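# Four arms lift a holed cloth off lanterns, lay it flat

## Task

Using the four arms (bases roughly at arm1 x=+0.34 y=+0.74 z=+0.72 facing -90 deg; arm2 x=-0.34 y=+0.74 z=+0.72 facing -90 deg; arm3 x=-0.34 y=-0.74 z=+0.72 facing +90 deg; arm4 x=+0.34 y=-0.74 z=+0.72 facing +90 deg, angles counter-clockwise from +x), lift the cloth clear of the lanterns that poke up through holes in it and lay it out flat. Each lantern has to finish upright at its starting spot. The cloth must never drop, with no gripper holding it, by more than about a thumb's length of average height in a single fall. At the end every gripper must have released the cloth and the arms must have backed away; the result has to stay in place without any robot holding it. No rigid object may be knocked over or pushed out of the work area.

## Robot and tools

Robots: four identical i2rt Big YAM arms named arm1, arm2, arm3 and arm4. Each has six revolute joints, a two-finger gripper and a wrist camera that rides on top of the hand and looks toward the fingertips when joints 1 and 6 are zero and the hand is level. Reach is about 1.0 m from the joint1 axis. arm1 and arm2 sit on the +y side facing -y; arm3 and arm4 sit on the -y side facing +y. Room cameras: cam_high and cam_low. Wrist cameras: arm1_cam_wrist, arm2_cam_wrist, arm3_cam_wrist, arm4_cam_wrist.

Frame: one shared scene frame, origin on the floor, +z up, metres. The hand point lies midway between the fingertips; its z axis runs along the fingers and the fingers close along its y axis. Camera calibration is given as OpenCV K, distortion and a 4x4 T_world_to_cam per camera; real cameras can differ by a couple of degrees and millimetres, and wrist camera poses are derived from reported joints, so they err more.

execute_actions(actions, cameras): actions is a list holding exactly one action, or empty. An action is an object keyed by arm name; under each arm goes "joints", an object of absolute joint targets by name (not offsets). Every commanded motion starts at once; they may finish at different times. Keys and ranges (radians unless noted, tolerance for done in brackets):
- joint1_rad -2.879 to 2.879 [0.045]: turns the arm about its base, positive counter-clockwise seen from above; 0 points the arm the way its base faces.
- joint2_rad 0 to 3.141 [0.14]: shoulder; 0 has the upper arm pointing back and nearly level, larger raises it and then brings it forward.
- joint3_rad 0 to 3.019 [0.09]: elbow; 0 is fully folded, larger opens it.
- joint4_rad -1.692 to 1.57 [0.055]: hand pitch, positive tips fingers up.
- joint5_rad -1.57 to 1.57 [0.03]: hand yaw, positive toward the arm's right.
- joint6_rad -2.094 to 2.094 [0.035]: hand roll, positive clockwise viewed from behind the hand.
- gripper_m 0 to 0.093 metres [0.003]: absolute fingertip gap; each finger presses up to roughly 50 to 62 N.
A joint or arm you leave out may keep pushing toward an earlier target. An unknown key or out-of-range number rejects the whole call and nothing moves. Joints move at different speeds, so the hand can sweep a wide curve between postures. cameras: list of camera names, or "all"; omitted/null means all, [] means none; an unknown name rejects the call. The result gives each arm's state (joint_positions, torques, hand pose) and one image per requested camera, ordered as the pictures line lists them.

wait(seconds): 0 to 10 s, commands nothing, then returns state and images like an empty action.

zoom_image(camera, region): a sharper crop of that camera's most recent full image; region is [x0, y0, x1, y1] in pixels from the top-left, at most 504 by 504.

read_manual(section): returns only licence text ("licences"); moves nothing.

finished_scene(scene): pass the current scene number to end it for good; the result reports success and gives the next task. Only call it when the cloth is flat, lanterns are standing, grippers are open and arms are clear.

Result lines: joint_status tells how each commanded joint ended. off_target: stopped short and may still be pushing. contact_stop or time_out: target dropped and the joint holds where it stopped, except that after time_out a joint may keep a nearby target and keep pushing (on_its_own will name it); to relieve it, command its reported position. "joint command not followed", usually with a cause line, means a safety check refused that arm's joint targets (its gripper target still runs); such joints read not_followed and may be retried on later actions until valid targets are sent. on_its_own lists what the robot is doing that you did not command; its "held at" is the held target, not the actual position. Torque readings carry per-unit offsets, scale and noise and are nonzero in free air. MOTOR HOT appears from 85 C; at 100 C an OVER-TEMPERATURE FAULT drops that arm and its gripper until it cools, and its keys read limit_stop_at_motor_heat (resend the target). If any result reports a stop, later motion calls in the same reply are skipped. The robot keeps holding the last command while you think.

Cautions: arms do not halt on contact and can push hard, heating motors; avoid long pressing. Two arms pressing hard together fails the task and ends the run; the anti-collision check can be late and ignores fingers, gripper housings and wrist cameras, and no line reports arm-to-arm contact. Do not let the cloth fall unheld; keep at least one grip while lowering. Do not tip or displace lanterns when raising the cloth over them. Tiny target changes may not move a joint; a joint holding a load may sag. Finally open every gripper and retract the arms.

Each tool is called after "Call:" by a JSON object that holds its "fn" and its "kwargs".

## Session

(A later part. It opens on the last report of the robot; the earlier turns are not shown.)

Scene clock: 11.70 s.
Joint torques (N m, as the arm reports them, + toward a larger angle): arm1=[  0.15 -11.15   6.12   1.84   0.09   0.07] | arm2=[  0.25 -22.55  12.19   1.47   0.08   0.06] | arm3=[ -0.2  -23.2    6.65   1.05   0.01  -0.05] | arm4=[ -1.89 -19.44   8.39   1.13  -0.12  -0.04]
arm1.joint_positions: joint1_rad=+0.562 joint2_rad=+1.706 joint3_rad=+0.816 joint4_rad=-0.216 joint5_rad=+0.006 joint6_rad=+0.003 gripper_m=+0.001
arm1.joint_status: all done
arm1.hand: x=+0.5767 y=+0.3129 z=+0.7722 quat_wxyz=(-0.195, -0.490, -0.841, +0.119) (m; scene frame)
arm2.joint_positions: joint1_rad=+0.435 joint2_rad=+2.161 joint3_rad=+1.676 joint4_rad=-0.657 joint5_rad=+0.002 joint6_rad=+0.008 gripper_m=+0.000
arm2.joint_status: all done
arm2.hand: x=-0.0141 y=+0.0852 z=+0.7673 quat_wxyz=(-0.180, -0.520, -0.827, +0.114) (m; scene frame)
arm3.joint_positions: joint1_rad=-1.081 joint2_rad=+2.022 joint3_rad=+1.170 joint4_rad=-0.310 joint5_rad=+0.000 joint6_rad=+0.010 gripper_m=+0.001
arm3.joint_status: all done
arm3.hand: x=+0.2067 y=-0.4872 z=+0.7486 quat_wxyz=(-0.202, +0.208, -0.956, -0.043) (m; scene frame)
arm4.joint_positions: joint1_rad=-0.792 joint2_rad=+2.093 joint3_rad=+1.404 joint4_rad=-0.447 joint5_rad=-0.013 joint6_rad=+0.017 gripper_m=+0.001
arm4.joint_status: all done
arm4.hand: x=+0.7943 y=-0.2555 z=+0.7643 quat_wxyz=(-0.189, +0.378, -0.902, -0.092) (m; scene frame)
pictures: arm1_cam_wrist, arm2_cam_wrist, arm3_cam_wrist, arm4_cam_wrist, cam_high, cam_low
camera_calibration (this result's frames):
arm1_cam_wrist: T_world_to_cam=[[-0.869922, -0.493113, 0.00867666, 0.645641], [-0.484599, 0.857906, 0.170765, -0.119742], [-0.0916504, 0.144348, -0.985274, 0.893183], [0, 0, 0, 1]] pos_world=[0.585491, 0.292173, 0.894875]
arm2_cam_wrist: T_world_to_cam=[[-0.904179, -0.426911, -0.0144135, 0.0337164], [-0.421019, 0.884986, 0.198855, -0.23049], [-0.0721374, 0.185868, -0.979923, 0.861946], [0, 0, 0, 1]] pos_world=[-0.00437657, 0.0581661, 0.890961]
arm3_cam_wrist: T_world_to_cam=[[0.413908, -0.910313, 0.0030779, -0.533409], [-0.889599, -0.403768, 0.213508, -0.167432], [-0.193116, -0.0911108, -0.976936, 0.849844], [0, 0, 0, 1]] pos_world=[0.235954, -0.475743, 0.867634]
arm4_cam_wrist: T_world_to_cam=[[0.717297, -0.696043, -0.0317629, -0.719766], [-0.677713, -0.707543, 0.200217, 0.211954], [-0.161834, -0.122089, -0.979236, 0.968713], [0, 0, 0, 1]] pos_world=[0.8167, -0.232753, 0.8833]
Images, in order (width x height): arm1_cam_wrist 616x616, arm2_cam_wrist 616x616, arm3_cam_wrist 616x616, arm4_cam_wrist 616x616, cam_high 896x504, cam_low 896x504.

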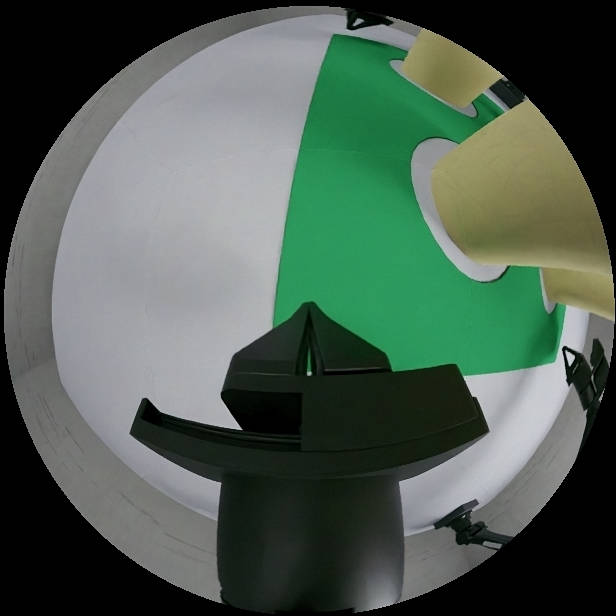

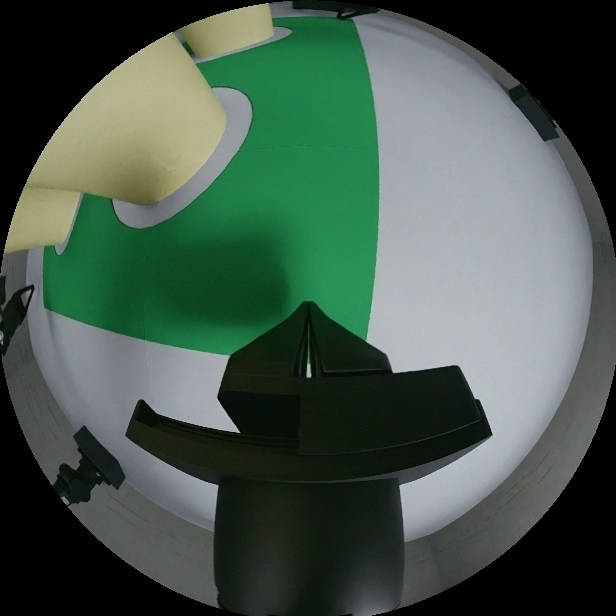

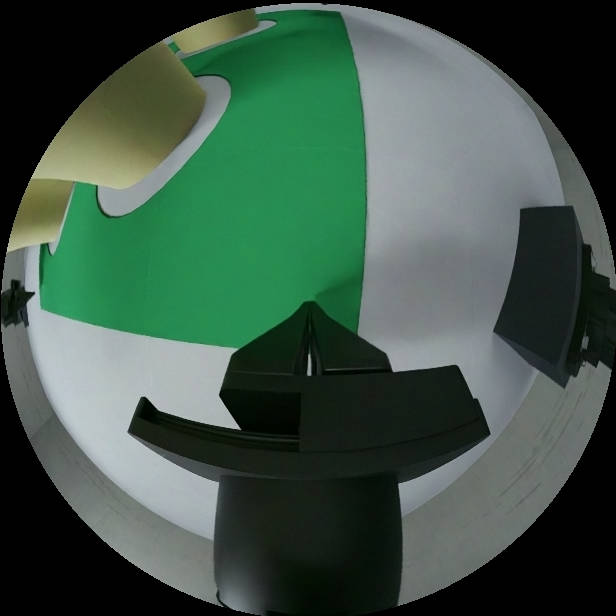

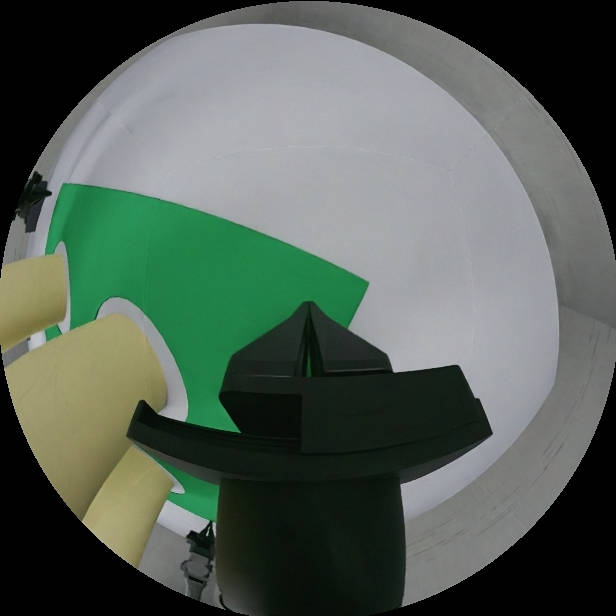

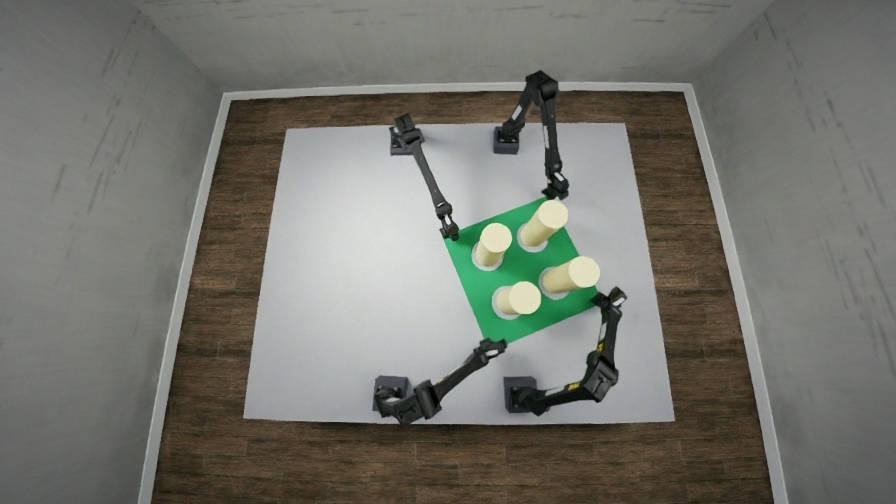

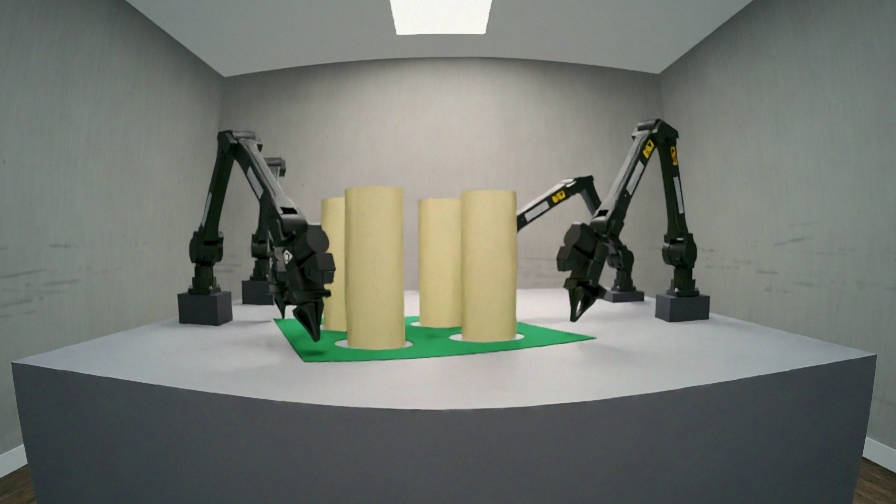

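Call:
{"fn": "execute_actions", "kwargs": {"actions": [{"arm1":{"joints":{"joint2_rad":1.86,"gripper_m":0.04}},"arm2":{"joints":{"joint2_rad":2.27,"gripper_m":0.05}},"arm3":{"joints":{"joint2_rad":2.13,"gripper_m":0.04}},"arm4":{"joints":{"joint2_rad":2.2,"gripper_m":0.04}}}], "cameras": []}}

Call:
{"fn": "execute_actions", "kwargs": {"actions": [{"arm1":{"joints":{"gripper_m":0}},"arm2":{"joints":{"gripper_m":0}},"arm3":{"joints":{"gripper_m":0}},"arm4":{"joints":{"gripper_m":0}}}], "cameras": []}}

Call:
{"fn": "execute_actions", "kwargs": {"actions": [{"arm1":{"joints":{"joint2_rad":1.72}},"arm2":{"joints":{"joint2_rad":2.16}},"arm3":{"joints":{"joint2_rad":1.97}},"arm4":{"joints":{"joint2_rad":2.08}}}]}}

Scene clock: 13.00 s.
Joint torques (N m, as the arm reports them, + toward a larger angle): arm1=[ 0.32 -8.15  4.69  1.07  0.1   0.08] | arm2=[  0.19 -18.62  10.43   1.13   0.12   0.06] | arm3=[  0.02 -11.01   6.26   0.8    0.01  -0.04] | arm4=[ -1.91 -15.24   7.37   0.77  -0.13  -0.04]
arm1.joint_positions: joint1_rad=+0.562 joint2_rad=+1.807 joint3_rad=+0.827 joint4_rad=-0.202 joint5_rad=+0.006 joint6_rad=+0.003 gripper_m=+0.040
arm1.joint_status: all done
arm1.hand: x=+0.5721 y=+0.3200 z=+0.7304 quat_wxyz=(-0.163, -0.495, -0.848, +0.100) (m; scene frame)
arm2.joint_positions: joint1_rad=+0.435 joint2_rad=+2.213 joint3_rad=+1.694 joint4_rad=-0.650 joint5_rad=+0.001 joint6_rad=+0.008 gripper_m=+0.050
arm2.joint_status: all done
arm2.hand: x=-0.0132 y=+0.0837 z=+0.7392 quat_wxyz=(-0.169, -0.521, -0.830, +0.107) (m; scene frame)
arm3.joint_positions: joint1_rad=-1.082 joint2_rad=+2.039 joint3_rad=+1.175 joint4_rad=-0.304 joint5_rad=+0.000 joint6_rad=+0.010 gripper_m=+0.040
arm3.joint_status: all done
arm3.hand: x=+0.2074 y=-0.4872 z=+0.7413 quat_wxyz=(-0.199, +0.208, -0.957, -0.043) (m; scene frame)
arm4.joint_positions: joint1_rad=-0.792 joint2_rad=+2.155 joint3_rad=+1.414 joint4_rad=-0.437 joint5_rad=-0.012 joint6_rad=+0.017 gripper_m=+0.040
arm4.joint_status: all done
arm4.hand: x=+0.7905 y=-0.2594 z=+0.7285 quat_wxyz=(-0.170, +0.380, -0.906, -0.084) (m; scene frame)
pictures: none
No camera images: the call's "cameras" was empty. Leave "cameras" out to get every camera's image.

Scene clock: 13.60 s.
Joint torques (N m, as the arm reports them, + toward a larger angle): arm1=[ 0.13 -8.52  4.69  1.13  0.11  0.07] | arm2=[  0.25 -18.54  10.43   1.13   0.11   0.06] | arm3=[ -0.2  -11.18   5.94   0.64   0.16  -0.05] | arm4=[ -1.83 -15.29   7.35   0.71  -0.14  -0.04]
arm1.joint_positions: joint1_rad=+0.561 joint2_rad=+1.807 joint3_rad=+0.827 joint4_rad=-0.202 joint5_rad=+0.006 joint6_rad=+0.003 gripper_m=+0.001
arm1.joint_status: all done
arm1.hand: x=+0.5717 y=+0.3198 z=+0.7304 quat_wxyz=(-0.163, -0.495, -0.848, +0.101) (m; scene frame)
arm2.joint_positions: joint1_rad=+0.435 joint2_rad=+2.213 joint3_rad=+1.694 joint4_rad=-0.650 joint5_rad=+0.001 joint6_rad=+0.008 gripper_m=+0.000
arm2.joint_status: all done
arm2.hand: x=-0.0132 y=+0.0837 z=+0.7392 quat_wxyz=(-0.169, -0.521, -0.830, +0.107) (m; scene frame)
arm3.joint_positions: joint1_rad=-1.082 joint2_rad=+2.043 joint3_rad=+1.181 joint4_rad=-0.299 joint5_rad=-0.005 joint6_rad=+0.010 gripper_m=+0.002
arm3.joint_status: all done
arm3.hand: x=+0.2099 y=-0.4851 z=+0.7415 quat_wxyz=(-0.202, +0.209, -0.956, -0.046) (m; scene frame)
arm4.joint_positions: joint1_rad=-0.792 joint2_rad=+2.155 joint3_rad=+1.414 joint4_rad=-0.435 joint5_rad=-0.012 joint6_rad=+0.017 gripper_m=+0.001
arm4.joint_status: all done
arm4.hand: x=+0.7908 y=-0.2591 z=+0.7287 quat_wxyz=(-0.171, +0.380, -0.905, -0.084) (m; scene frame)
pictures: none
No camera images: the call's "cameras" was empty. Leave "cameras" out to get every camera's image.

Scene clock: 14.53 s.
Joint torques (N m, as the arm reports them, + toward a larger angle): arm1=[  0.37 -11.6    5.76   1.37   0.1    0.05] | arm2=[  0.24 -22.8   10.77   1.18   0.12   0.06] | arm3=[ -0.14 -22.65   6.42   0.66   0.15  -0.05] | arm4=[ -1.89 -19.24   7.82   0.8   -0.13  -0.04]
arm1.joint_positions: joint1_rad=+0.561 joint2_rad=+1.705 joint3_rad=+0.823 joint4_rad=-0.202 joint5_rad=+0.006 joint6_rad=+0.003 gripper_m=+0.001
arm1.joint_status: all done
arm1.hand: x=+0.5797 y=+0.3063 z=+0.7770 quat_wxyz=(-0.205, -0.490, -0.838, +0.125) (m; scene frame)
arm2.joint_positions: joint1_rad=+0.435 joint2_rad=+2.157 joint3_rad=+1.694 joint4_rad=-0.650 joint5_rad=+0.001 joint6_rad=+0.008 gripper_m=+0.000
arm2.joint_status: all done
arm2.hand: x=-0.0099 y=+0.0772 z=+0.7789 quat_wxyz=(-0.193, -0.518, -0.825, +0.121) (m; scene frame)
arm3.joint_positions: joint1_rad=-1.082 joint2_rad=+1.994 joint3_rad=+1.176 joint4_rad=-0.299 joint5_rad=-0.005 joint6_rad=+0.010 gripper_m=+0.002
arm3.joint_status: all done
arm3.hand: x=+0.2162 y=-0.4820 z=+0.7681 quat_wxyz=(-0.223, +0.208, -0.951, -0.051) (m; scene frame)
arm4.joint_positions: joint1_rad=-0.792 joint2_rad=+2.090 joint3_rad=+1.414 joint4_rad=-0.435 joint5_rad=-0.012 joint6_rad=+0.017 gripper_m=+0.001
arm4.joint_status: all done
arm4.hand: x=+0.7996 y=-0.2501 z=+0.7711 quat_wxyz=(-0.200, +0.377, -0.899, -0.097) (m; scene frame)
pictures: arm1_cam_wrist, arm2_cam_wrist, arm3_cam_wrist, arm4_cam_wrist, cam_high, cam_low
camera_calibration (this result's frames):
arm1_cam_wrist: T_world_to_cam=[[-0.870717, -0.491709, 0.00862229, 0.644955], [-0.485218, 0.861814, 0.147786, -0.096473], [-0.0800986, 0.124496, -0.988982, 0.901354], [0, 0, 0, 1]] pos_world=[0.586959, 0.288057, 0.900119]
arm2_cam_wrist: T_world_to_cam=[[-0.903734, -0.4278, -0.0158806, 0.0354665], [-0.42402, 0.88941, 0.170754, -0.202439], [-0.0589241, 0.16105, -0.985186, 0.881309], [0, 0, 0, 1]] pos_world=[-0.00185536, 0.0532891, 0.903383]
arm3_cam_wrist: T_world_to_cam=[[0.415676, -0.909511, -0.00186683, -0.528819], [-0.896238, -0.409958, 0.169388, -0.128743], [-0.154825, -0.0687373, -0.985548, 0.880395], [0, 0, 0, 1]] pos_world=[0.240741, -0.473229, 0.888491]
arm4_cam_wrist: T_world_to_cam=[[0.71764, -0.695696, -0.031622, -0.719881], [-0.681135, -0.71063, 0.17624, 0.238535], [-0.145081, -0.104938, -0.983839, 0.971333], [0, 0, 0, 1]] pos_world=[0.820012, -0.229378, 0.890831]
Images, in order (width x height): arm1_cam_wrist 616x616, arm2_cam_wrist 616x616, arm3_cam_wrist 616x616, arm4_cam_wrist 616x616, cam_high 896x504, cam_low 896x504.

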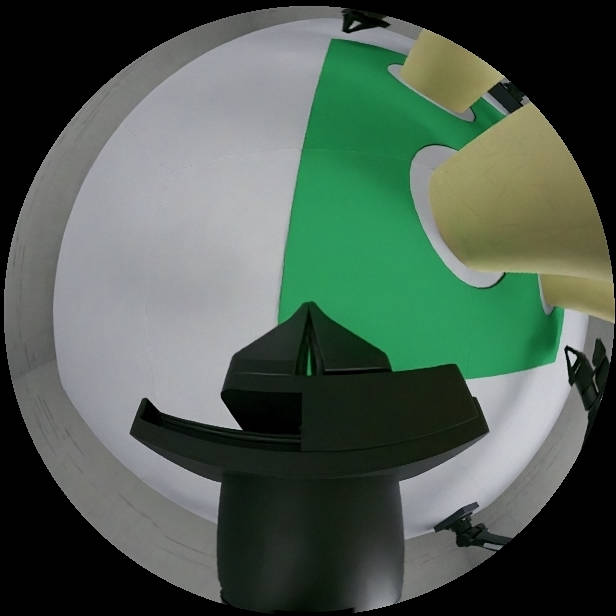

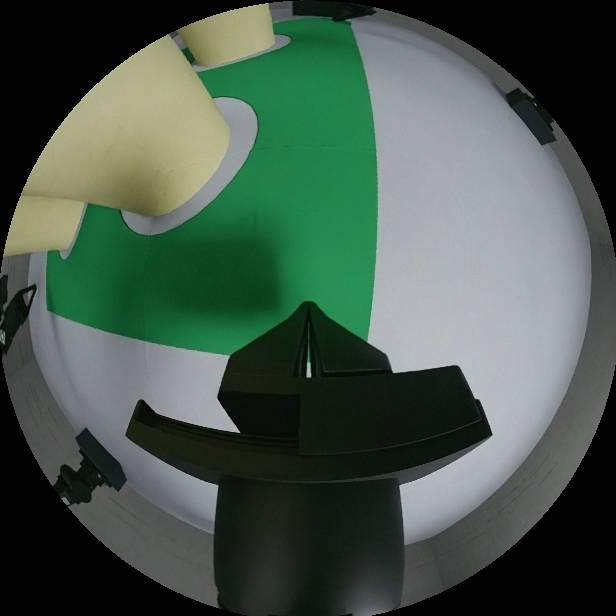

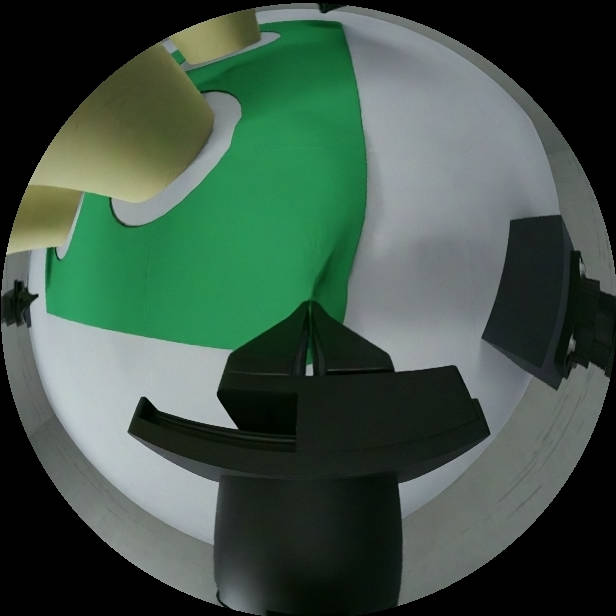

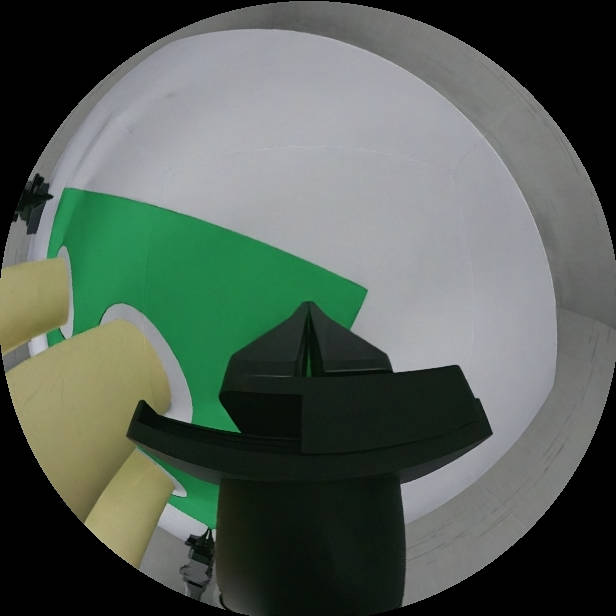

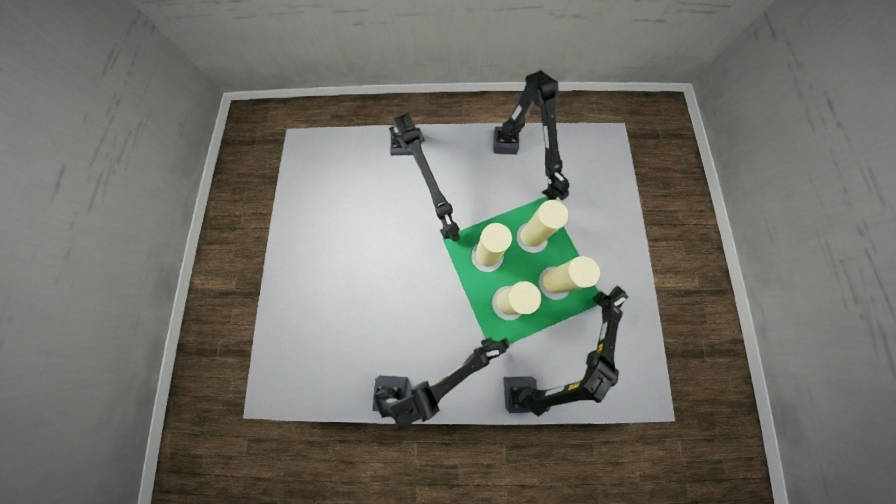

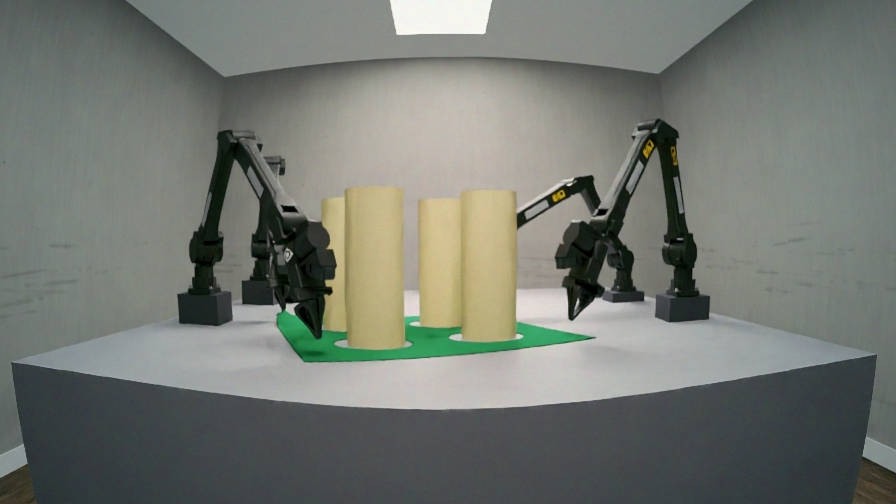

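Harder press works (arm3).

Call:
{"fn": "execute_actions", "kwargs": {"actions": [{"arm1":{"joints":{"joint2_rad":1.92,"gripper_m":0.04}},"arm2":{"joints":{"joint2_rad":2.32,"gripper_m":0.05}},"arm4":{"joints":{"joint2_rad":2.26,"gripper_m":0.04}}}], "cameras": []}}

Call:
{"fn": "execute_actions", "kwargs": {"actions": [{"arm1":{"joints":{"gripper_m":0}},"arm2":{"joints":{"gripper_m":0}},"arm4":{"joints":{"gripper_m":0}}}], "cameras": []}}

Call:
{"fn": "execute_actions", "kwargs": {"actions": [{"arm1":{"joints":{"joint2_rad":1.74}},"arm2":{"joints":{"joint2_rad":2.17}},"arm4":{"joints":{"joint2_rad":2.09}}}], "cameras": ["arm1_cam_wrist","arm2_cam_wrist","arm4_cam_wrist","cam_low"]}}

Scene clock: 15.70 s.
Joint torques (N m, as the arm reports them, + toward a larger angle): arm1=[ 0.38 -5.11  3.54  0.8   0.13  0.09] | arm2=[ -0.14 -16.29   8.42   0.72   0.13   0.05] | arm3=[ -0.11 -22.65   6.44   0.7    0.15  -0.04] | arm4=[ -1.84 -11.83   5.76   0.41  -0.17  -0.05]
arm1.joint_positions: joint1_rad=+0.560 joint2_rad=+1.821 joint3_rad=+0.840 joint4_rad=-0.193 joint5_rad=+0.005 joint6_rad=+0.003 gripper_m=+0.040
arm1.joint_status: all done
arm1.hand: x=+0.5746 y=+0.3141 z=+0.7286 quat_wxyz=(-0.166, -0.495, -0.847, +0.102) (m; scene frame)
arm2.joint_positions: joint1_rad=+0.435 joint2_rad=+2.230 joint3_rad=+1.718 joint4_rad=-0.644 joint5_rad=+0.001 joint6_rad=+0.009 gripper_m=+0.050
arm2.joint_status: all done
arm2.hand: x=-0.0093 y=+0.0758 z=+0.7377 quat_wxyz=(-0.175, -0.521, -0.828, +0.110) (m; scene frame)
arm3.joint_positions: joint1_rad=-1.082 joint2_rad=+1.994 joint3_rad=+1.176 joint4_rad=-0.299 joint5_rad=-0.005 joint6_rad=+0.010 gripper_m=+0.002
arm3.joint_status: not commanded
arm3.hand: x=+0.2162 y=-0.4820 z=+0.7681 quat_wxyz=(-0.223, +0.208, -0.951, -0.051) (m; scene frame)
arm4.joint_positions: joint1_rad=-0.792 joint2_rad=+2.172 joint3_rad=+1.434 joint4_rad=-0.425 joint5_rad=-0.012 joint6_rad=+0.017 gripper_m=+0.040
arm4.joint_status: all done
arm4.hand: x=+0.7970 y=-0.2526 z=+0.7270 quat_wxyz=(-0.178, +0.379, -0.904, -0.087) (m; scene frame)
pictures: none
No camera images: the call's "cameras" was empty. Leave "cameras" out to get every camera's image.

Scene clock: 16.33 s.
Joint torques (N m, as the arm reports them, + toward a larger angle): arm1=[ 0.9  -5.58  3.43  0.65 -0.1   0.07] | arm2=[  0.14 -16.4    8.4    0.82   0.12   0.05] | arm3=[ -0.31 -22.52   6.45   0.68   0.17  -0.04] | arm4=[ -1.48 -11.88   5.82   0.32  -0.22  -0.05]
arm1.joint_positions: joint1_rad=+0.552 joint2_rad=+1.822 joint3_rad=+0.842 joint4_rad=-0.190 joint5_rad=+0.011 joint6_rad=+0.003 gripper_m=+0.003
arm1.joint_status: all done
arm1.hand: x=+0.5709 y=+0.3103 z=+0.7289 quat_wxyz=(-0.166, -0.499, -0.844, +0.106) (m; scene frame)
arm2.joint_positions: joint1_rad=+0.435 joint2_rad=+2.230 joint3_rad=+1.718 joint4_rad=-0.642 joint5_rad=+0.001 joint6_rad=+0.009 gripper_m=+0.000
arm2.joint_status: all done
arm2.hand: x=-0.0092 y=+0.0756 z=+0.7378 quat_wxyz=(-0.176, -0.521, -0.828, +0.110) (m; scene frame)
arm3.joint_positions: joint1_rad=-1.082 joint2_rad=+1.994 joint3_rad=+1.176 joint4_rad=-0.299 joint5_rad=-0.005 joint6_rad=+0.010 gripper_m=+0.002
arm3.joint_status: not commanded
arm3.hand: x=+0.2162 y=-0.4820 z=+0.7681 quat_wxyz=(-0.223, +0.208, -0.951, -0.051) (m; scene frame)
arm4.joint_positions: joint1_rad=-0.796 joint2_rad=+2.172 joint3_rad=+1.434 joint4_rad=-0.422 joint5_rad=-0.011 joint6_rad=+0.017 gripper_m=+0.002
arm4.joint_status: all done
arm4.hand: x=+0.7996 y=-0.2542 z=+0.7273 quat_wxyz=(-0.179, +0.377, -0.905, -0.087) (m; scene frame)
pictures: none
No camera images: the call's "cameras" was empty. Leave "cameras" out to get every camera's image.

Scene clock: 17.33 s.
Joint torques (N m, as the arm reports them, + toward a larger angle): arm1=[  0.98 -11.27   5.22   0.79  -0.1    0.07] | arm2=[  0.56 -23.16  10.32   0.88   0.12   0.05] | arm3=[ -0.2  -22.45   6.56   0.72   0.16  -0.05] | arm4=[ -1.58 -19.67   7.53   0.36  -0.14  -0.05]
arm1.joint_positions: joint1_rad=+0.552 joint2_rad=+1.729 joint3_rad=+0.828 joint4_rad=-0.190 joint5_rad=+0.011 joint6_rad=+0.003 gripper_m=+0.003
arm1.joint_status: all done
arm1.hand: x=+0.5755 y=+0.3025 z=+0.7684 quat_wxyz=(-0.199, -0.495, -0.837, +0.126) (m; scene frame)
arm2.joint_positions: joint1_rad=+0.435 joint2_rad=+2.168 joint3_rad=+1.700 joint4_rad=-0.644 joint5_rad=+0.001 joint6_rad=+0.009 gripper_m=+0.000
arm2.joint_status: all done
arm2.hand: x=-0.0089 y=+0.0751 z=+0.7741 quat_wxyz=(-0.193, -0.518, -0.824, +0.121) (m; scene frame)
arm3.joint_positions: joint1_rad=-1.082 joint2_rad=+1.994 joint3_rad=+1.176 joint4_rad=-0.299 joint5_rad=-0.005 joint6_rad=+0.010 gripper_m=+0.002
arm3.joint_status: not commanded
arm3.hand: x=+0.2162 y=-0.4820 z=+0.7681 quat_wxyz=(-0.223, +0.208, -0.951, -0.051) (m; scene frame)
arm4.joint_positions: joint1_rad=-0.796 joint2_rad=+2.104 joint3_rad=+1.416 joint4_rad=-0.422 joint5_rad=-0.012 joint6_rad=+0.017 gripper_m=+0.002
arm4.joint_status: all done
arm4.hand: x=+0.8028 y=-0.2508 z=+0.7641 quat_wxyz=(-0.201, +0.375, -0.900, -0.097) (m; scene frame)
pictures: arm1_cam_wrist, arm2_cam_wrist, arm4_cam_wrist, cam_low
camera_calibration (this result's frames):
arm1_cam_wrist: T_world_to_cam=[[-0.876467, -0.48128, 0.0132538, 0.636096], [-0.473649, 0.866856, 0.155617, -0.108105], [-0.0863843, 0.130115, -0.987729, 0.894002], [0, 0, 0, 1]] pos_world=[0.583541, 0.283528, 0.891423]
arm2_cam_wrist: T_world_to_cam=[[-0.904159, -0.426882, -0.0163992, 0.0357399], [-0.423244, 0.889923, 0.170005, -0.198849], [-0.0579778, 0.160652, -0.985307, 0.877067], [0, 0, 0, 1]] pos_world=[-0.000996691, 0.0513145, 0.898572]
arm4_cam_wrist: T_world_to_cam=[[0.714255, -0.699157, -0.0319196, -0.720816], [-0.684748, -0.707513, 0.174773, 0.246215], [-0.144777, -0.102976, -0.984091, 0.965287], [0, 0, 0, 1]] pos_world=[0.823193, -0.230363, 0.883891]
Images, in order (width x height): arm1_cam_wrist 616x616, arm2_cam_wrist 616x616, arm4_cam_wrist 616x616, cam_low 896x504.

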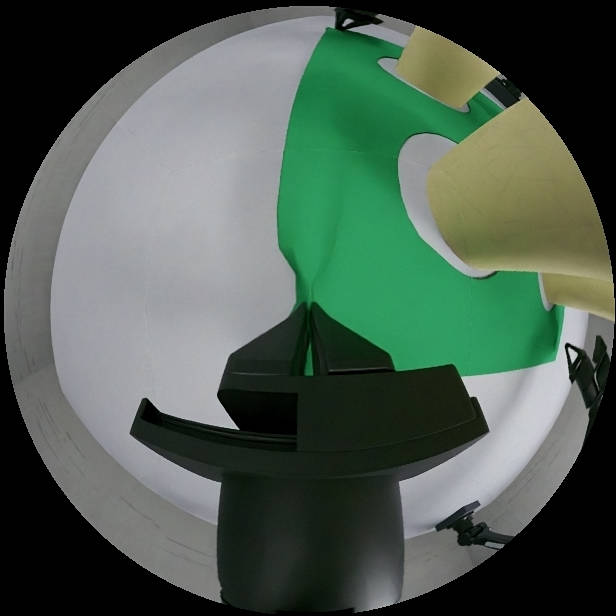

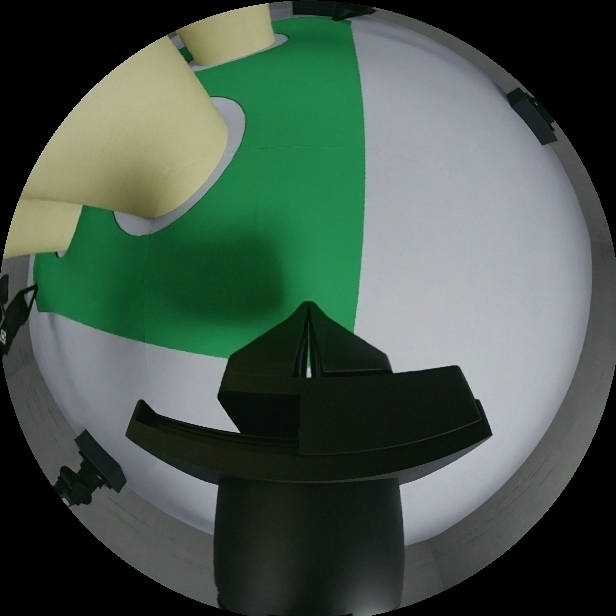

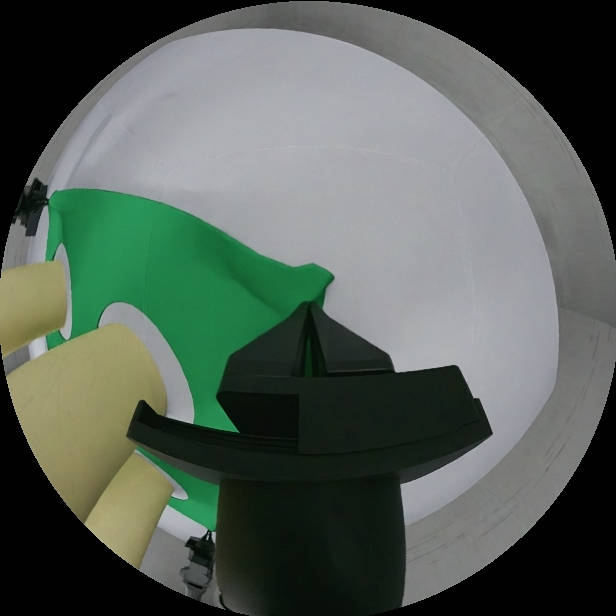

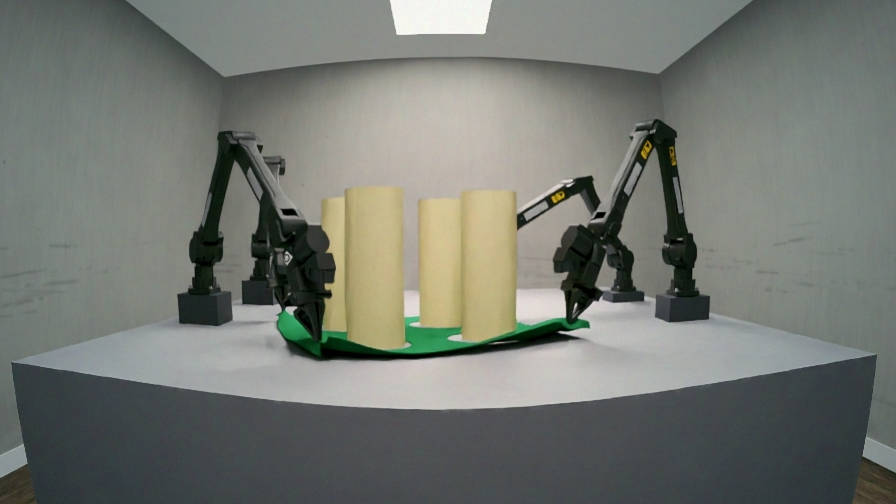

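Call:
{"fn": "execute_actions", "kwargs": {"actions": [{"arm2":{"joints":{"joint2_rad":2.4,"gripper_m":0.04}}}], "cameras": []}}

Call:
{"fn": "execute_actions", "kwargs": {"actions": [{"arm2":{"joints":{"gripper_m":0}}}], "cameras": []}}

Call:
{"fn": "execute_actions", "kwargs": {"actions": [{"arm2":{"joints":{"joint2_rad":2.17}}}], "cameras": ["arm2_cam_wrist"]}}

Scene clock: 19.57 s.
Joint torques (N m, as the arm reports them, + toward a larger angle): arm1=[  1.42 -11.86   5.18   0.75  -0.1    0.06] | arm2=[  0.22 -12.13   6.15   0.61   0.11   0.03] | arm3=[ -0.15 -22.62   6.46   0.69   0.16  -0.05] | arm4=[ -1.55 -19.74   7.52   0.37  -0.14  -0.05]
arm1.joint_positions: joint1_rad=+0.552 joint2_rad=+1.729 joint3_rad=+0.828 joint4_rad=-0.190 joint5_rad=+0.011 joint6_rad=+0.003 gripper_m=+0.003
arm1.joint_status: not commanded
arm1.hand: x=+0.5755 y=+0.3025 z=+0.7684 quat_wxyz=(-0.199, -0.495, -0.837, +0.126) (m; scene frame)
arm2.joint_positions: joint1_rad=+0.435 joint2_rad=+2.251 joint3_rad=+1.745 joint4_rad=-0.637 joint5_rad=+0.001 joint6_rad=+0.011 gripper_m=+0.040
arm2.joint_status: joint2_rad time_out (moved +0.082 of +0.232); the others done
arm2.on_its_own: joint2_rad reads +2.251 and still pushes toward +2.400 since a time_out
arm2.hand: x=-0.0054 y=+0.0677 z=+0.7351 quat_wxyz=(-0.180, -0.521, -0.827, +0.113) (m; scene frame)
arm3.joint_positions: joint1_rad=-1.082 joint2_rad=+1.994 joint3_rad=+1.176 joint4_rad=-0.299 joint5_rad=-0.005 joint6_rad=+0.010 gripper_m=+0.002
arm3.joint_status: not commanded
arm3.hand: x=+0.2162 y=-0.4820 z=+0.7681 quat_wxyz=(-0.223, +0.208, -0.951, -0.051) (m; scene frame)
arm4.joint_positions: joint1_rad=-0.796 joint2_rad=+2.104 joint3_rad=+1.416 joint4_rad=-0.422 joint5_rad=-0.012 joint6_rad=+0.017 gripper_m=+0.002
arm4.joint_status: not commanded
arm4.hand: x=+0.8028 y=-0.2508 z=+0.7641 quat_wxyz=(-0.201, +0.375, -0.900, -0.097) (m; scene frame)
pictures: none
No camera images: the call's "cameras" was empty. Leave "cameras" out to get every camera's image.

not run: a stop came earlier in this reply.

not run: a stop came earlier in this reply.

Call:
{"fn": "execute_actions", "kwargs": {"actions": [{"arm2":{"joints":{"gripper_m":0}}}], "cameras": []}}

Call:
{"fn": "execute_actions", "kwargs": {"actions": [{"arm2":{"joints":{"joint2_rad":2.17}}}], "cameras": ["arm2_cam_wrist"]}}

Scene clock: 20.27 s.
Joint torques (N m, as the arm reports them, + toward a larger angle): arm1=[  0.93 -11.23   5.13   0.66  -0.1    0.08] | arm2=[  0.56 -12.36   5.95   0.4    0.07   0.03] | arm3=[ -0.13 -22.62   6.47   0.66   0.17  -0.05] | arm4=[ -1.54 -19.75   7.51   0.37  -0.15  -0.05]
arm1.joint_positions: joint1_rad=+0.552 joint2_rad=+1.729 joint3_rad=+0.828 joint4_rad=-0.190 joint5_rad=+0.011 joint6_rad=+0.003 gripper_m=+0.003
arm1.joint_status: not commanded
arm1.hand: x=+0.5755 y=+0.3025 z=+0.7684 quat_wxyz=(-0.199, -0.495, -0.837, +0.126) (m; scene frame)
arm2.joint_positions: joint1_rad=+0.435 joint2_rad=+2.253 joint3_rad=+1.747 joint4_rad=-0.633 joint5_rad=+0.001 joint6_rad=+0.011 gripper_m=+0.001
arm2.joint_status: all done
arm2.on_its_own: joint2_rad reads +2.253 and still pushes toward +2.400 since a time_out
arm2.hand: x=-0.0047 y=+0.0662 z=+0.7352 quat_wxyz=(-0.182, -0.521, -0.826, +0.114) (m; scene frame)
arm3.joint_positions: joint1_rad=-1.082 joint2_rad=+1.994 joint3_rad=+1.176 joint4_rad=-0.299 joint5_rad=-0.005 joint6_rad=+0.010 gripper_m=+0.002
arm3.joint_status: not commanded
arm3.hand: x=+0.2162 y=-0.4820 z=+0.7681 quat_wxyz=(-0.223, +0.208, -0.951, -0.051) (m; scene frame)
arm4.joint_positions: joint1_rad=-0.796 joint2_rad=+2.104 joint3_rad=+1.416 joint4_rad=-0.422 joint5_rad=-0.012 joint6_rad=+0.017 gripper_m=+0.002
arm4.joint_status: not commanded
arm4.hand: x=+0.8028 y=-0.2508 z=+0.7641 quat_wxyz=(-0.201, +0.375, -0.900, -0.097) (m; scene frame)
pictures: none
No camera images: the call's "cameras" was empty. Leave "cameras" out to get every camera's image.

Scene clock: 21.47 s.
Joint torques (N m, as the arm reports them, + toward a larger angle): arm1=[  1.26 -11.26   5.13   0.85  -0.1    0.07] | arm2=[  0.34 -22.33   9.66   0.68   0.11   0.03] | arm3=[ -0.08 -22.48   6.48   0.72   0.15  -0.04] | arm4=[ -1.56 -19.7    7.5    0.37  -0.1   -0.05]
arm1.joint_positions: joint1_rad=+0.552 joint2_rad=+1.729 joint3_rad=+0.828 joint4_rad=-0.190 joint5_rad=+0.011 joint6_rad=+0.003 gripper_m=+0.003
arm1.joint_status: not commanded
arm1.hand: x=+0.5755 y=+0.3025 z=+0.7684 quat_wxyz=(-0.199, -0.495, -0.837, +0.126) (m; scene frame)
arm2.joint_positions: joint1_rad=+0.435 joint2_rad=+2.166 joint3_rad=+1.707 joint4_rad=-0.637 joint5_rad=+0.001 joint6_rad=+0.011 gripper_m=+0.001
arm2.joint_status: all done
arm2.hand: x=-0.0069 y=+0.0711 z=+0.7795 quat_wxyz=(-0.200, -0.518, -0.822, +0.125) (m; scene frame)
arm3.joint_positions: joint1_rad=-1.082 joint2_rad=+1.994 joint3_rad=+1.176 joint4_rad=-0.299 joint5_rad=-0.005 joint6_rad=+0.010 gripper_m=+0.002
arm3.joint_status: not commanded
arm3.hand: x=+0.2162 y=-0.4820 z=+0.7681 quat_wxyz=(-0.223, +0.208, -0.951, -0.051) (m; scene frame)
arm4.joint_positions: joint1_rad=-0.796 joint2_rad=+2.104 joint3_rad=+1.416 joint4_rad=-0.422 joint5_rad=-0.013 joint6_rad=+0.017 gripper_m=+0.002
arm4.joint_status: not commanded
arm4.hand: x=+0.8027 y=-0.2507 z=+0.7641 quat_wxyz=(-0.201, +0.375, -0.900, -0.097) (m; scene frame)
pictures: arm2_cam_wrist
camera_calibration (this result's frames):
arm2_cam_wrist: T_world_to_cam=[[-0.904735, -0.425614, -0.017521, 0.0366936], [-0.423032, 0.892898, 0.154202, -0.183174], [-0.0499861, 0.146924, -0.987884, 0.886214], [0, 0, 0, 1]] pos_world=[0.000008088, 0.0489666, 0.904365]
Images, in order (width x height): arm2_cam_wrist 616x616.

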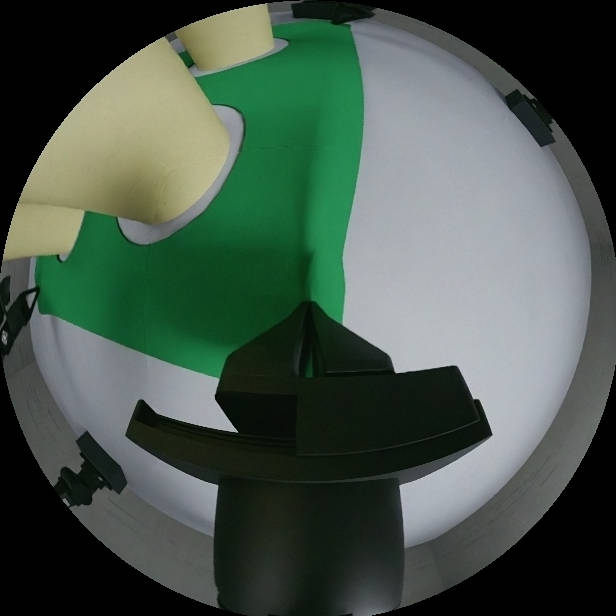

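Call:
{"fn": "execute_actions", "kwargs": {"actions": [{"arm1":{"joints":{"joint2_rad":1.415,"joint3_rad":0.93,"joint4_rad":-0.505}},"arm2":{"joints":{"joint2_rad":1.99,"joint3_rad":1.795,"joint4_rad":-0.77}},"arm3":{"joints":{"joint2_rad":1.69,"joint3_rad":1.21,"joint4_rad":-0.475}},"arm4":{"joints":{"joint2_rad":1.84,"joint3_rad":1.46,"joint4_rad":-0.58}}}], "cameras": ["cam_low"]}}

Call:
{"fn": "execute_actions", "kwargs": {"actions": [{"arm1":{"joints":{"joint2_rad":1.23,"joint3_rad":1.12,"joint4_rad":-0.72}},"arm2":{"joints":{"joint2_rad":1.877,"joint3_rad":1.96,"joint4_rad":-0.9}},"arm3":{"joints":{"joint2_rad":1.505,"joint3_rad":1.34,"joint4_rad":-0.64}},"arm4":{"joints":{"joint2_rad":1.68,"joint3_rad":1.585,"joint4_rad":-0.715}}}], "cameras": ["cam_low","cam_high"]}}

Scene clock: 23.50 s.
Joint torques (N m, as the arm reports them, + toward a larger angle): arm1=[ 1.03 -9.49  9.89  0.62 -0.1   0.06] | arm2=[  0.15 -20.73  12.74   0.95   0.16   0.03] | arm3=[ -0.36 -15.93  10.31   0.22   0.25  -0.06] | arm4=[ -2.09 -16.52  11.     0.43   0.04  -0.05]
arm1.joint_positions: joint1_rad=+0.552 joint2_rad=+1.407 joint3_rad=+0.906 joint4_rad=-0.487 joint5_rad=+0.011 joint6_rad=+0.003 gripper_m=+0.003
arm1.joint_status: all done
arm1.hand: x=+0.5756 y=+0.3039 z=+0.9187 quat_wxyz=(-0.242, -0.488, -0.825, +0.151) (m; scene frame)
arm2.joint_positions: joint1_rad=+0.435 joint2_rad=+1.988 joint3_rad=+1.774 joint4_rad=-0.760 joint5_rad=+0.000 joint6_rad=+0.011 gripper_m=+0.001
arm2.joint_status: all done
arm2.hand: x=-0.0048 y=+0.0680 z=+0.9268 quat_wxyz=(-0.251, -0.509, -0.808, +0.155) (m; scene frame)
arm3.joint_positions: joint1_rad=-1.082 joint2_rad=+1.676 joint3_rad=+1.182 joint4_rad=-0.458 joint5_rad=-0.008 joint6_rad=+0.010 gripper_m=+0.002
arm3.joint_status: all done
arm3.hand: x=+0.2142 y=-0.4813 z=+0.9389 quat_wxyz=(-0.300, +0.204, -0.929, -0.070) (m; scene frame)
arm4.joint_positions: joint1_rad=-0.790 joint2_rad=+1.837 joint3_rad=+1.431 joint4_rad=-0.567 joint5_rad=-0.016 joint6_rad=+0.017 gripper_m=+0.002
arm4.joint_status: all done
arm4.hand: x=+0.8007 y=-0.2477 z=+0.9286 quat_wxyz=(-0.261, +0.371, -0.882, -0.126) (m; scene frame)
pictures: cam_low
Images, in order (width x height): cam_low 896x504.

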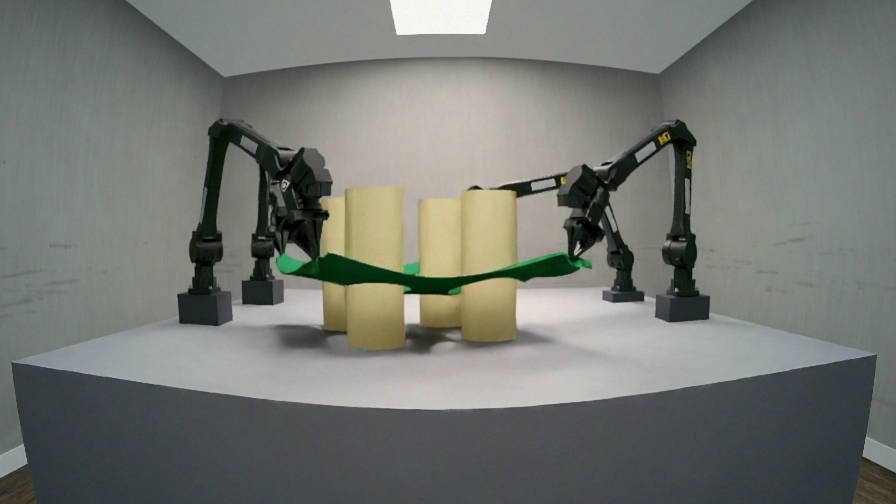

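Scene clock: 24.87 s.
Joint torques (N m, as the arm reports them, + toward a larger angle): arm1=[ 1.3  -7.81 10.78  0.77 -0.12  0.08] | arm2=[  0.38 -20.84  13.91   1.16   0.14   0.03] | arm3=[ -0.22 -14.7   11.69   0.41   0.24  -0.04] | arm4=[ -1.93 -14.94  12.13   0.6    0.05  -0.05]
arm1.joint_positions: joint1_rad=+0.552 joint2_rad=+1.228 joint3_rad=+1.101 joint4_rad=-0.703 joint5_rad=+0.011 joint6_rad=+0.003 gripper_m=+0.003
arm1.joint_status: all done
arm1.hand: x=+0.5794 y=+0.2986 z=+1.0723 quat_wxyz=(-0.307, -0.475, -0.803, +0.188) (m; scene frame)
arm2.joint_positions: joint1_rad=+0.435 joint2_rad=+1.876 joint3_rad=+1.932 joint4_rad=-0.891 joint5_rad=-0.001 joint6_rad=+0.011 gripper_m=+0.001
arm2.joint_status: all done
arm2.hand: x=-0.0054 y=+0.0702 z=+1.0718 quat_wxyz=(-0.306, -0.497, -0.789, +0.189) (m; scene frame)
arm3.joint_positions: joint1_rad=-1.082 joint2_rad=+1.494 joint3_rad=+1.307 joint4_rad=-0.623 joint5_rad=-0.008 joint6_rad=+0.010 gripper_m=+0.002
arm3.joint_status: all done
arm3.hand: x=+0.2105 y=-0.4822 z=+1.0843 quat_wxyz=(-0.365, +0.199, -0.906, -0.084) (m; scene frame)
arm4.joint_positions: joint1_rad=-0.790 joint2_rad=+1.675 joint3_rad=+1.552 joint4_rad=-0.704 joint5_rad=-0.016 joint6_rad=+0.017 gripper_m=+0.002
arm4.joint_status: all done
arm4.hand: x=+0.8010 y=-0.2485 z=+1.0769 quat_wxyz=(-0.324, +0.363, -0.860, -0.153) (m; scene frame)
pictures: cam_high, cam_low
Images, in order (width x height): cam_high 896x504, cam_low 896x504.

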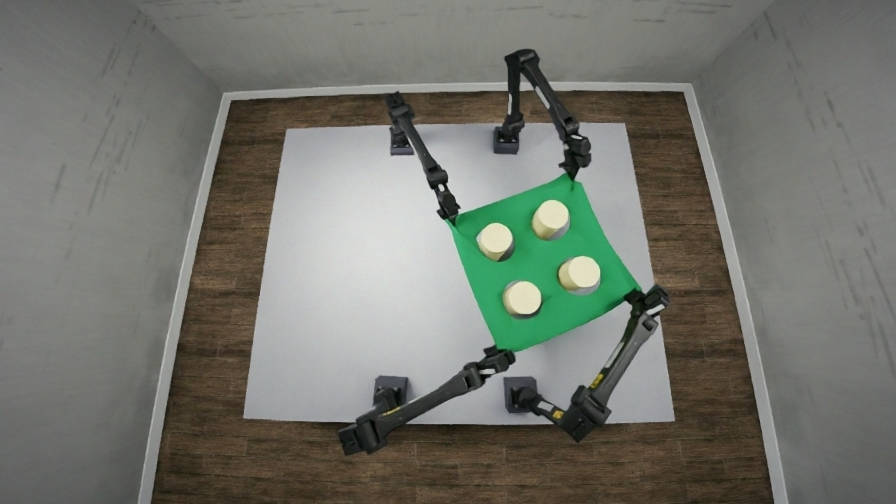

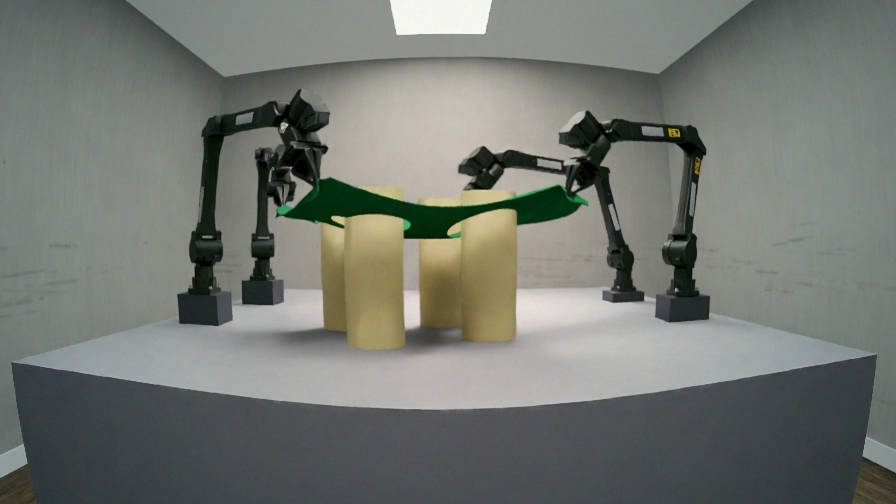

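Call:
{"fn": "execute_actions", "kwargs": {"actions": [{"arm1":{"joints":{"joint2_rad":1.17,"joint3_rad":1.41,"joint4_rad":-0.92}},"arm2":{"joints":{"joint2_rad":1.886,"joint3_rad":2.31,"joint4_rad":-1.1}},"arm3":{"joints":{"joint2_rad":1.44,"joint3_rad":1.59,"joint4_rad":-0.82}},"arm4":{"joints":{"joint2_rad":1.63,"joint3_rad":1.845,"joint4_rad":-0.885}}}], "cameras": ["cam_low","cam_high"]}}

Scene clock: 26.40 s.
Joint torques (N m, as the arm reports them, + toward a larger angle): arm1=[ 1.21 -7.13 11.92  1.04 -0.12  0.05] | arm2=[  0.06 -19.75  14.42   1.34   0.18   0.03] | arm3=[  0.03 -15.76  12.84   0.62   0.23  -0.05] | arm4=[ -2.12 -13.87  13.19   0.69   0.05  -0.05]
arm1.joint_positions: joint1_rad=+0.552 joint2_rad=+1.164 joint3_rad=+1.375 joint4_rad=-0.902 joint5_rad=+0.011 joint6_rad=+0.003 gripper_m=+0.003
arm1.joint_status: all done
arm1.hand: x=+0.5773 y=+0.3038 z=+1.2211 quat_wxyz=(-0.362, -0.461, -0.779, +0.221) (m; scene frame)
arm2.joint_positions: joint1_rad=+0.435 joint2_rad=+1.881 joint3_rad=+2.272 joint4_rad=-1.091 joint5_rad=-0.001 joint6_rad=+0.011 gripper_m=+0.001
arm2.joint_status: all done
arm2.hand: x=-0.0067 y=+0.0737 z=+1.2195 quat_wxyz=(-0.360, -0.483, -0.767, +0.222) (m; scene frame)
arm3.joint_positions: joint1_rad=-1.082 joint2_rad=+1.445 joint3_rad=+1.543 joint4_rad=-0.805 joint5_rad=-0.008 joint6_rad=+0.010 gripper_m=+0.002
arm3.joint_status: all done
arm3.hand: x=+0.2126 y=-0.4805 z=+1.2128 quat_wxyz=(-0.411, +0.195, -0.885, -0.095) (m; scene frame)
arm4.joint_positions: joint1_rad=-0.790 joint2_rad=+1.623 joint3_rad=+1.800 joint4_rad=-0.872 joint5_rad=-0.016 joint6_rad=+0.017 gripper_m=+0.002
arm4.joint_status: all done
arm4.hand: x=+0.8024 y=-0.2480 z=+1.2199 quat_wxyz=(-0.380, +0.353, -0.837, -0.177) (m; scene frame)
pictures: cam_high, cam_low
Images, in order (width x height): cam_high 896x504, cam_low 896x504.

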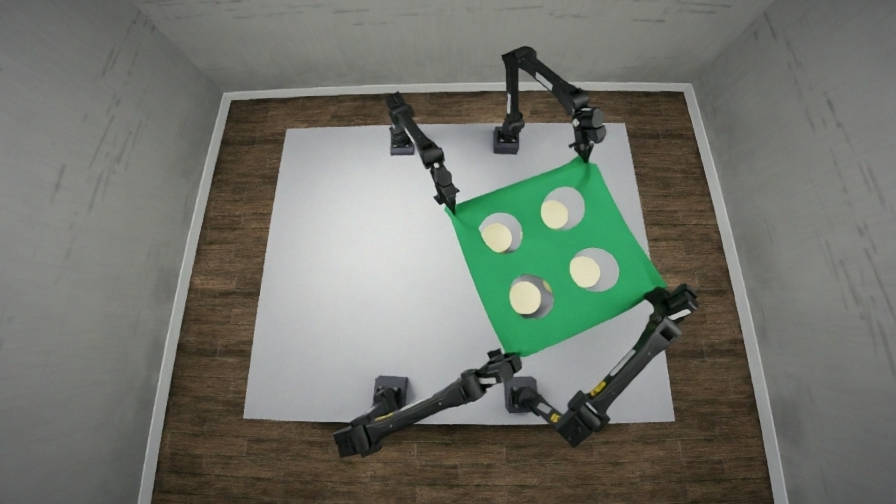

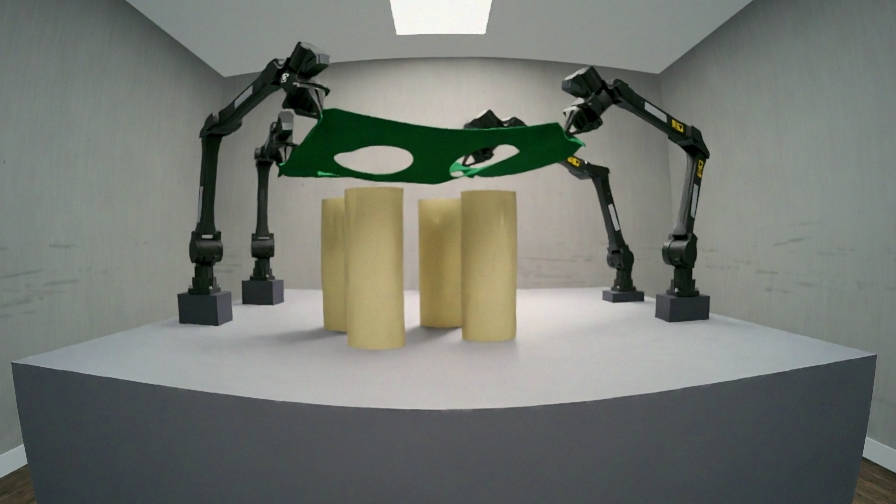

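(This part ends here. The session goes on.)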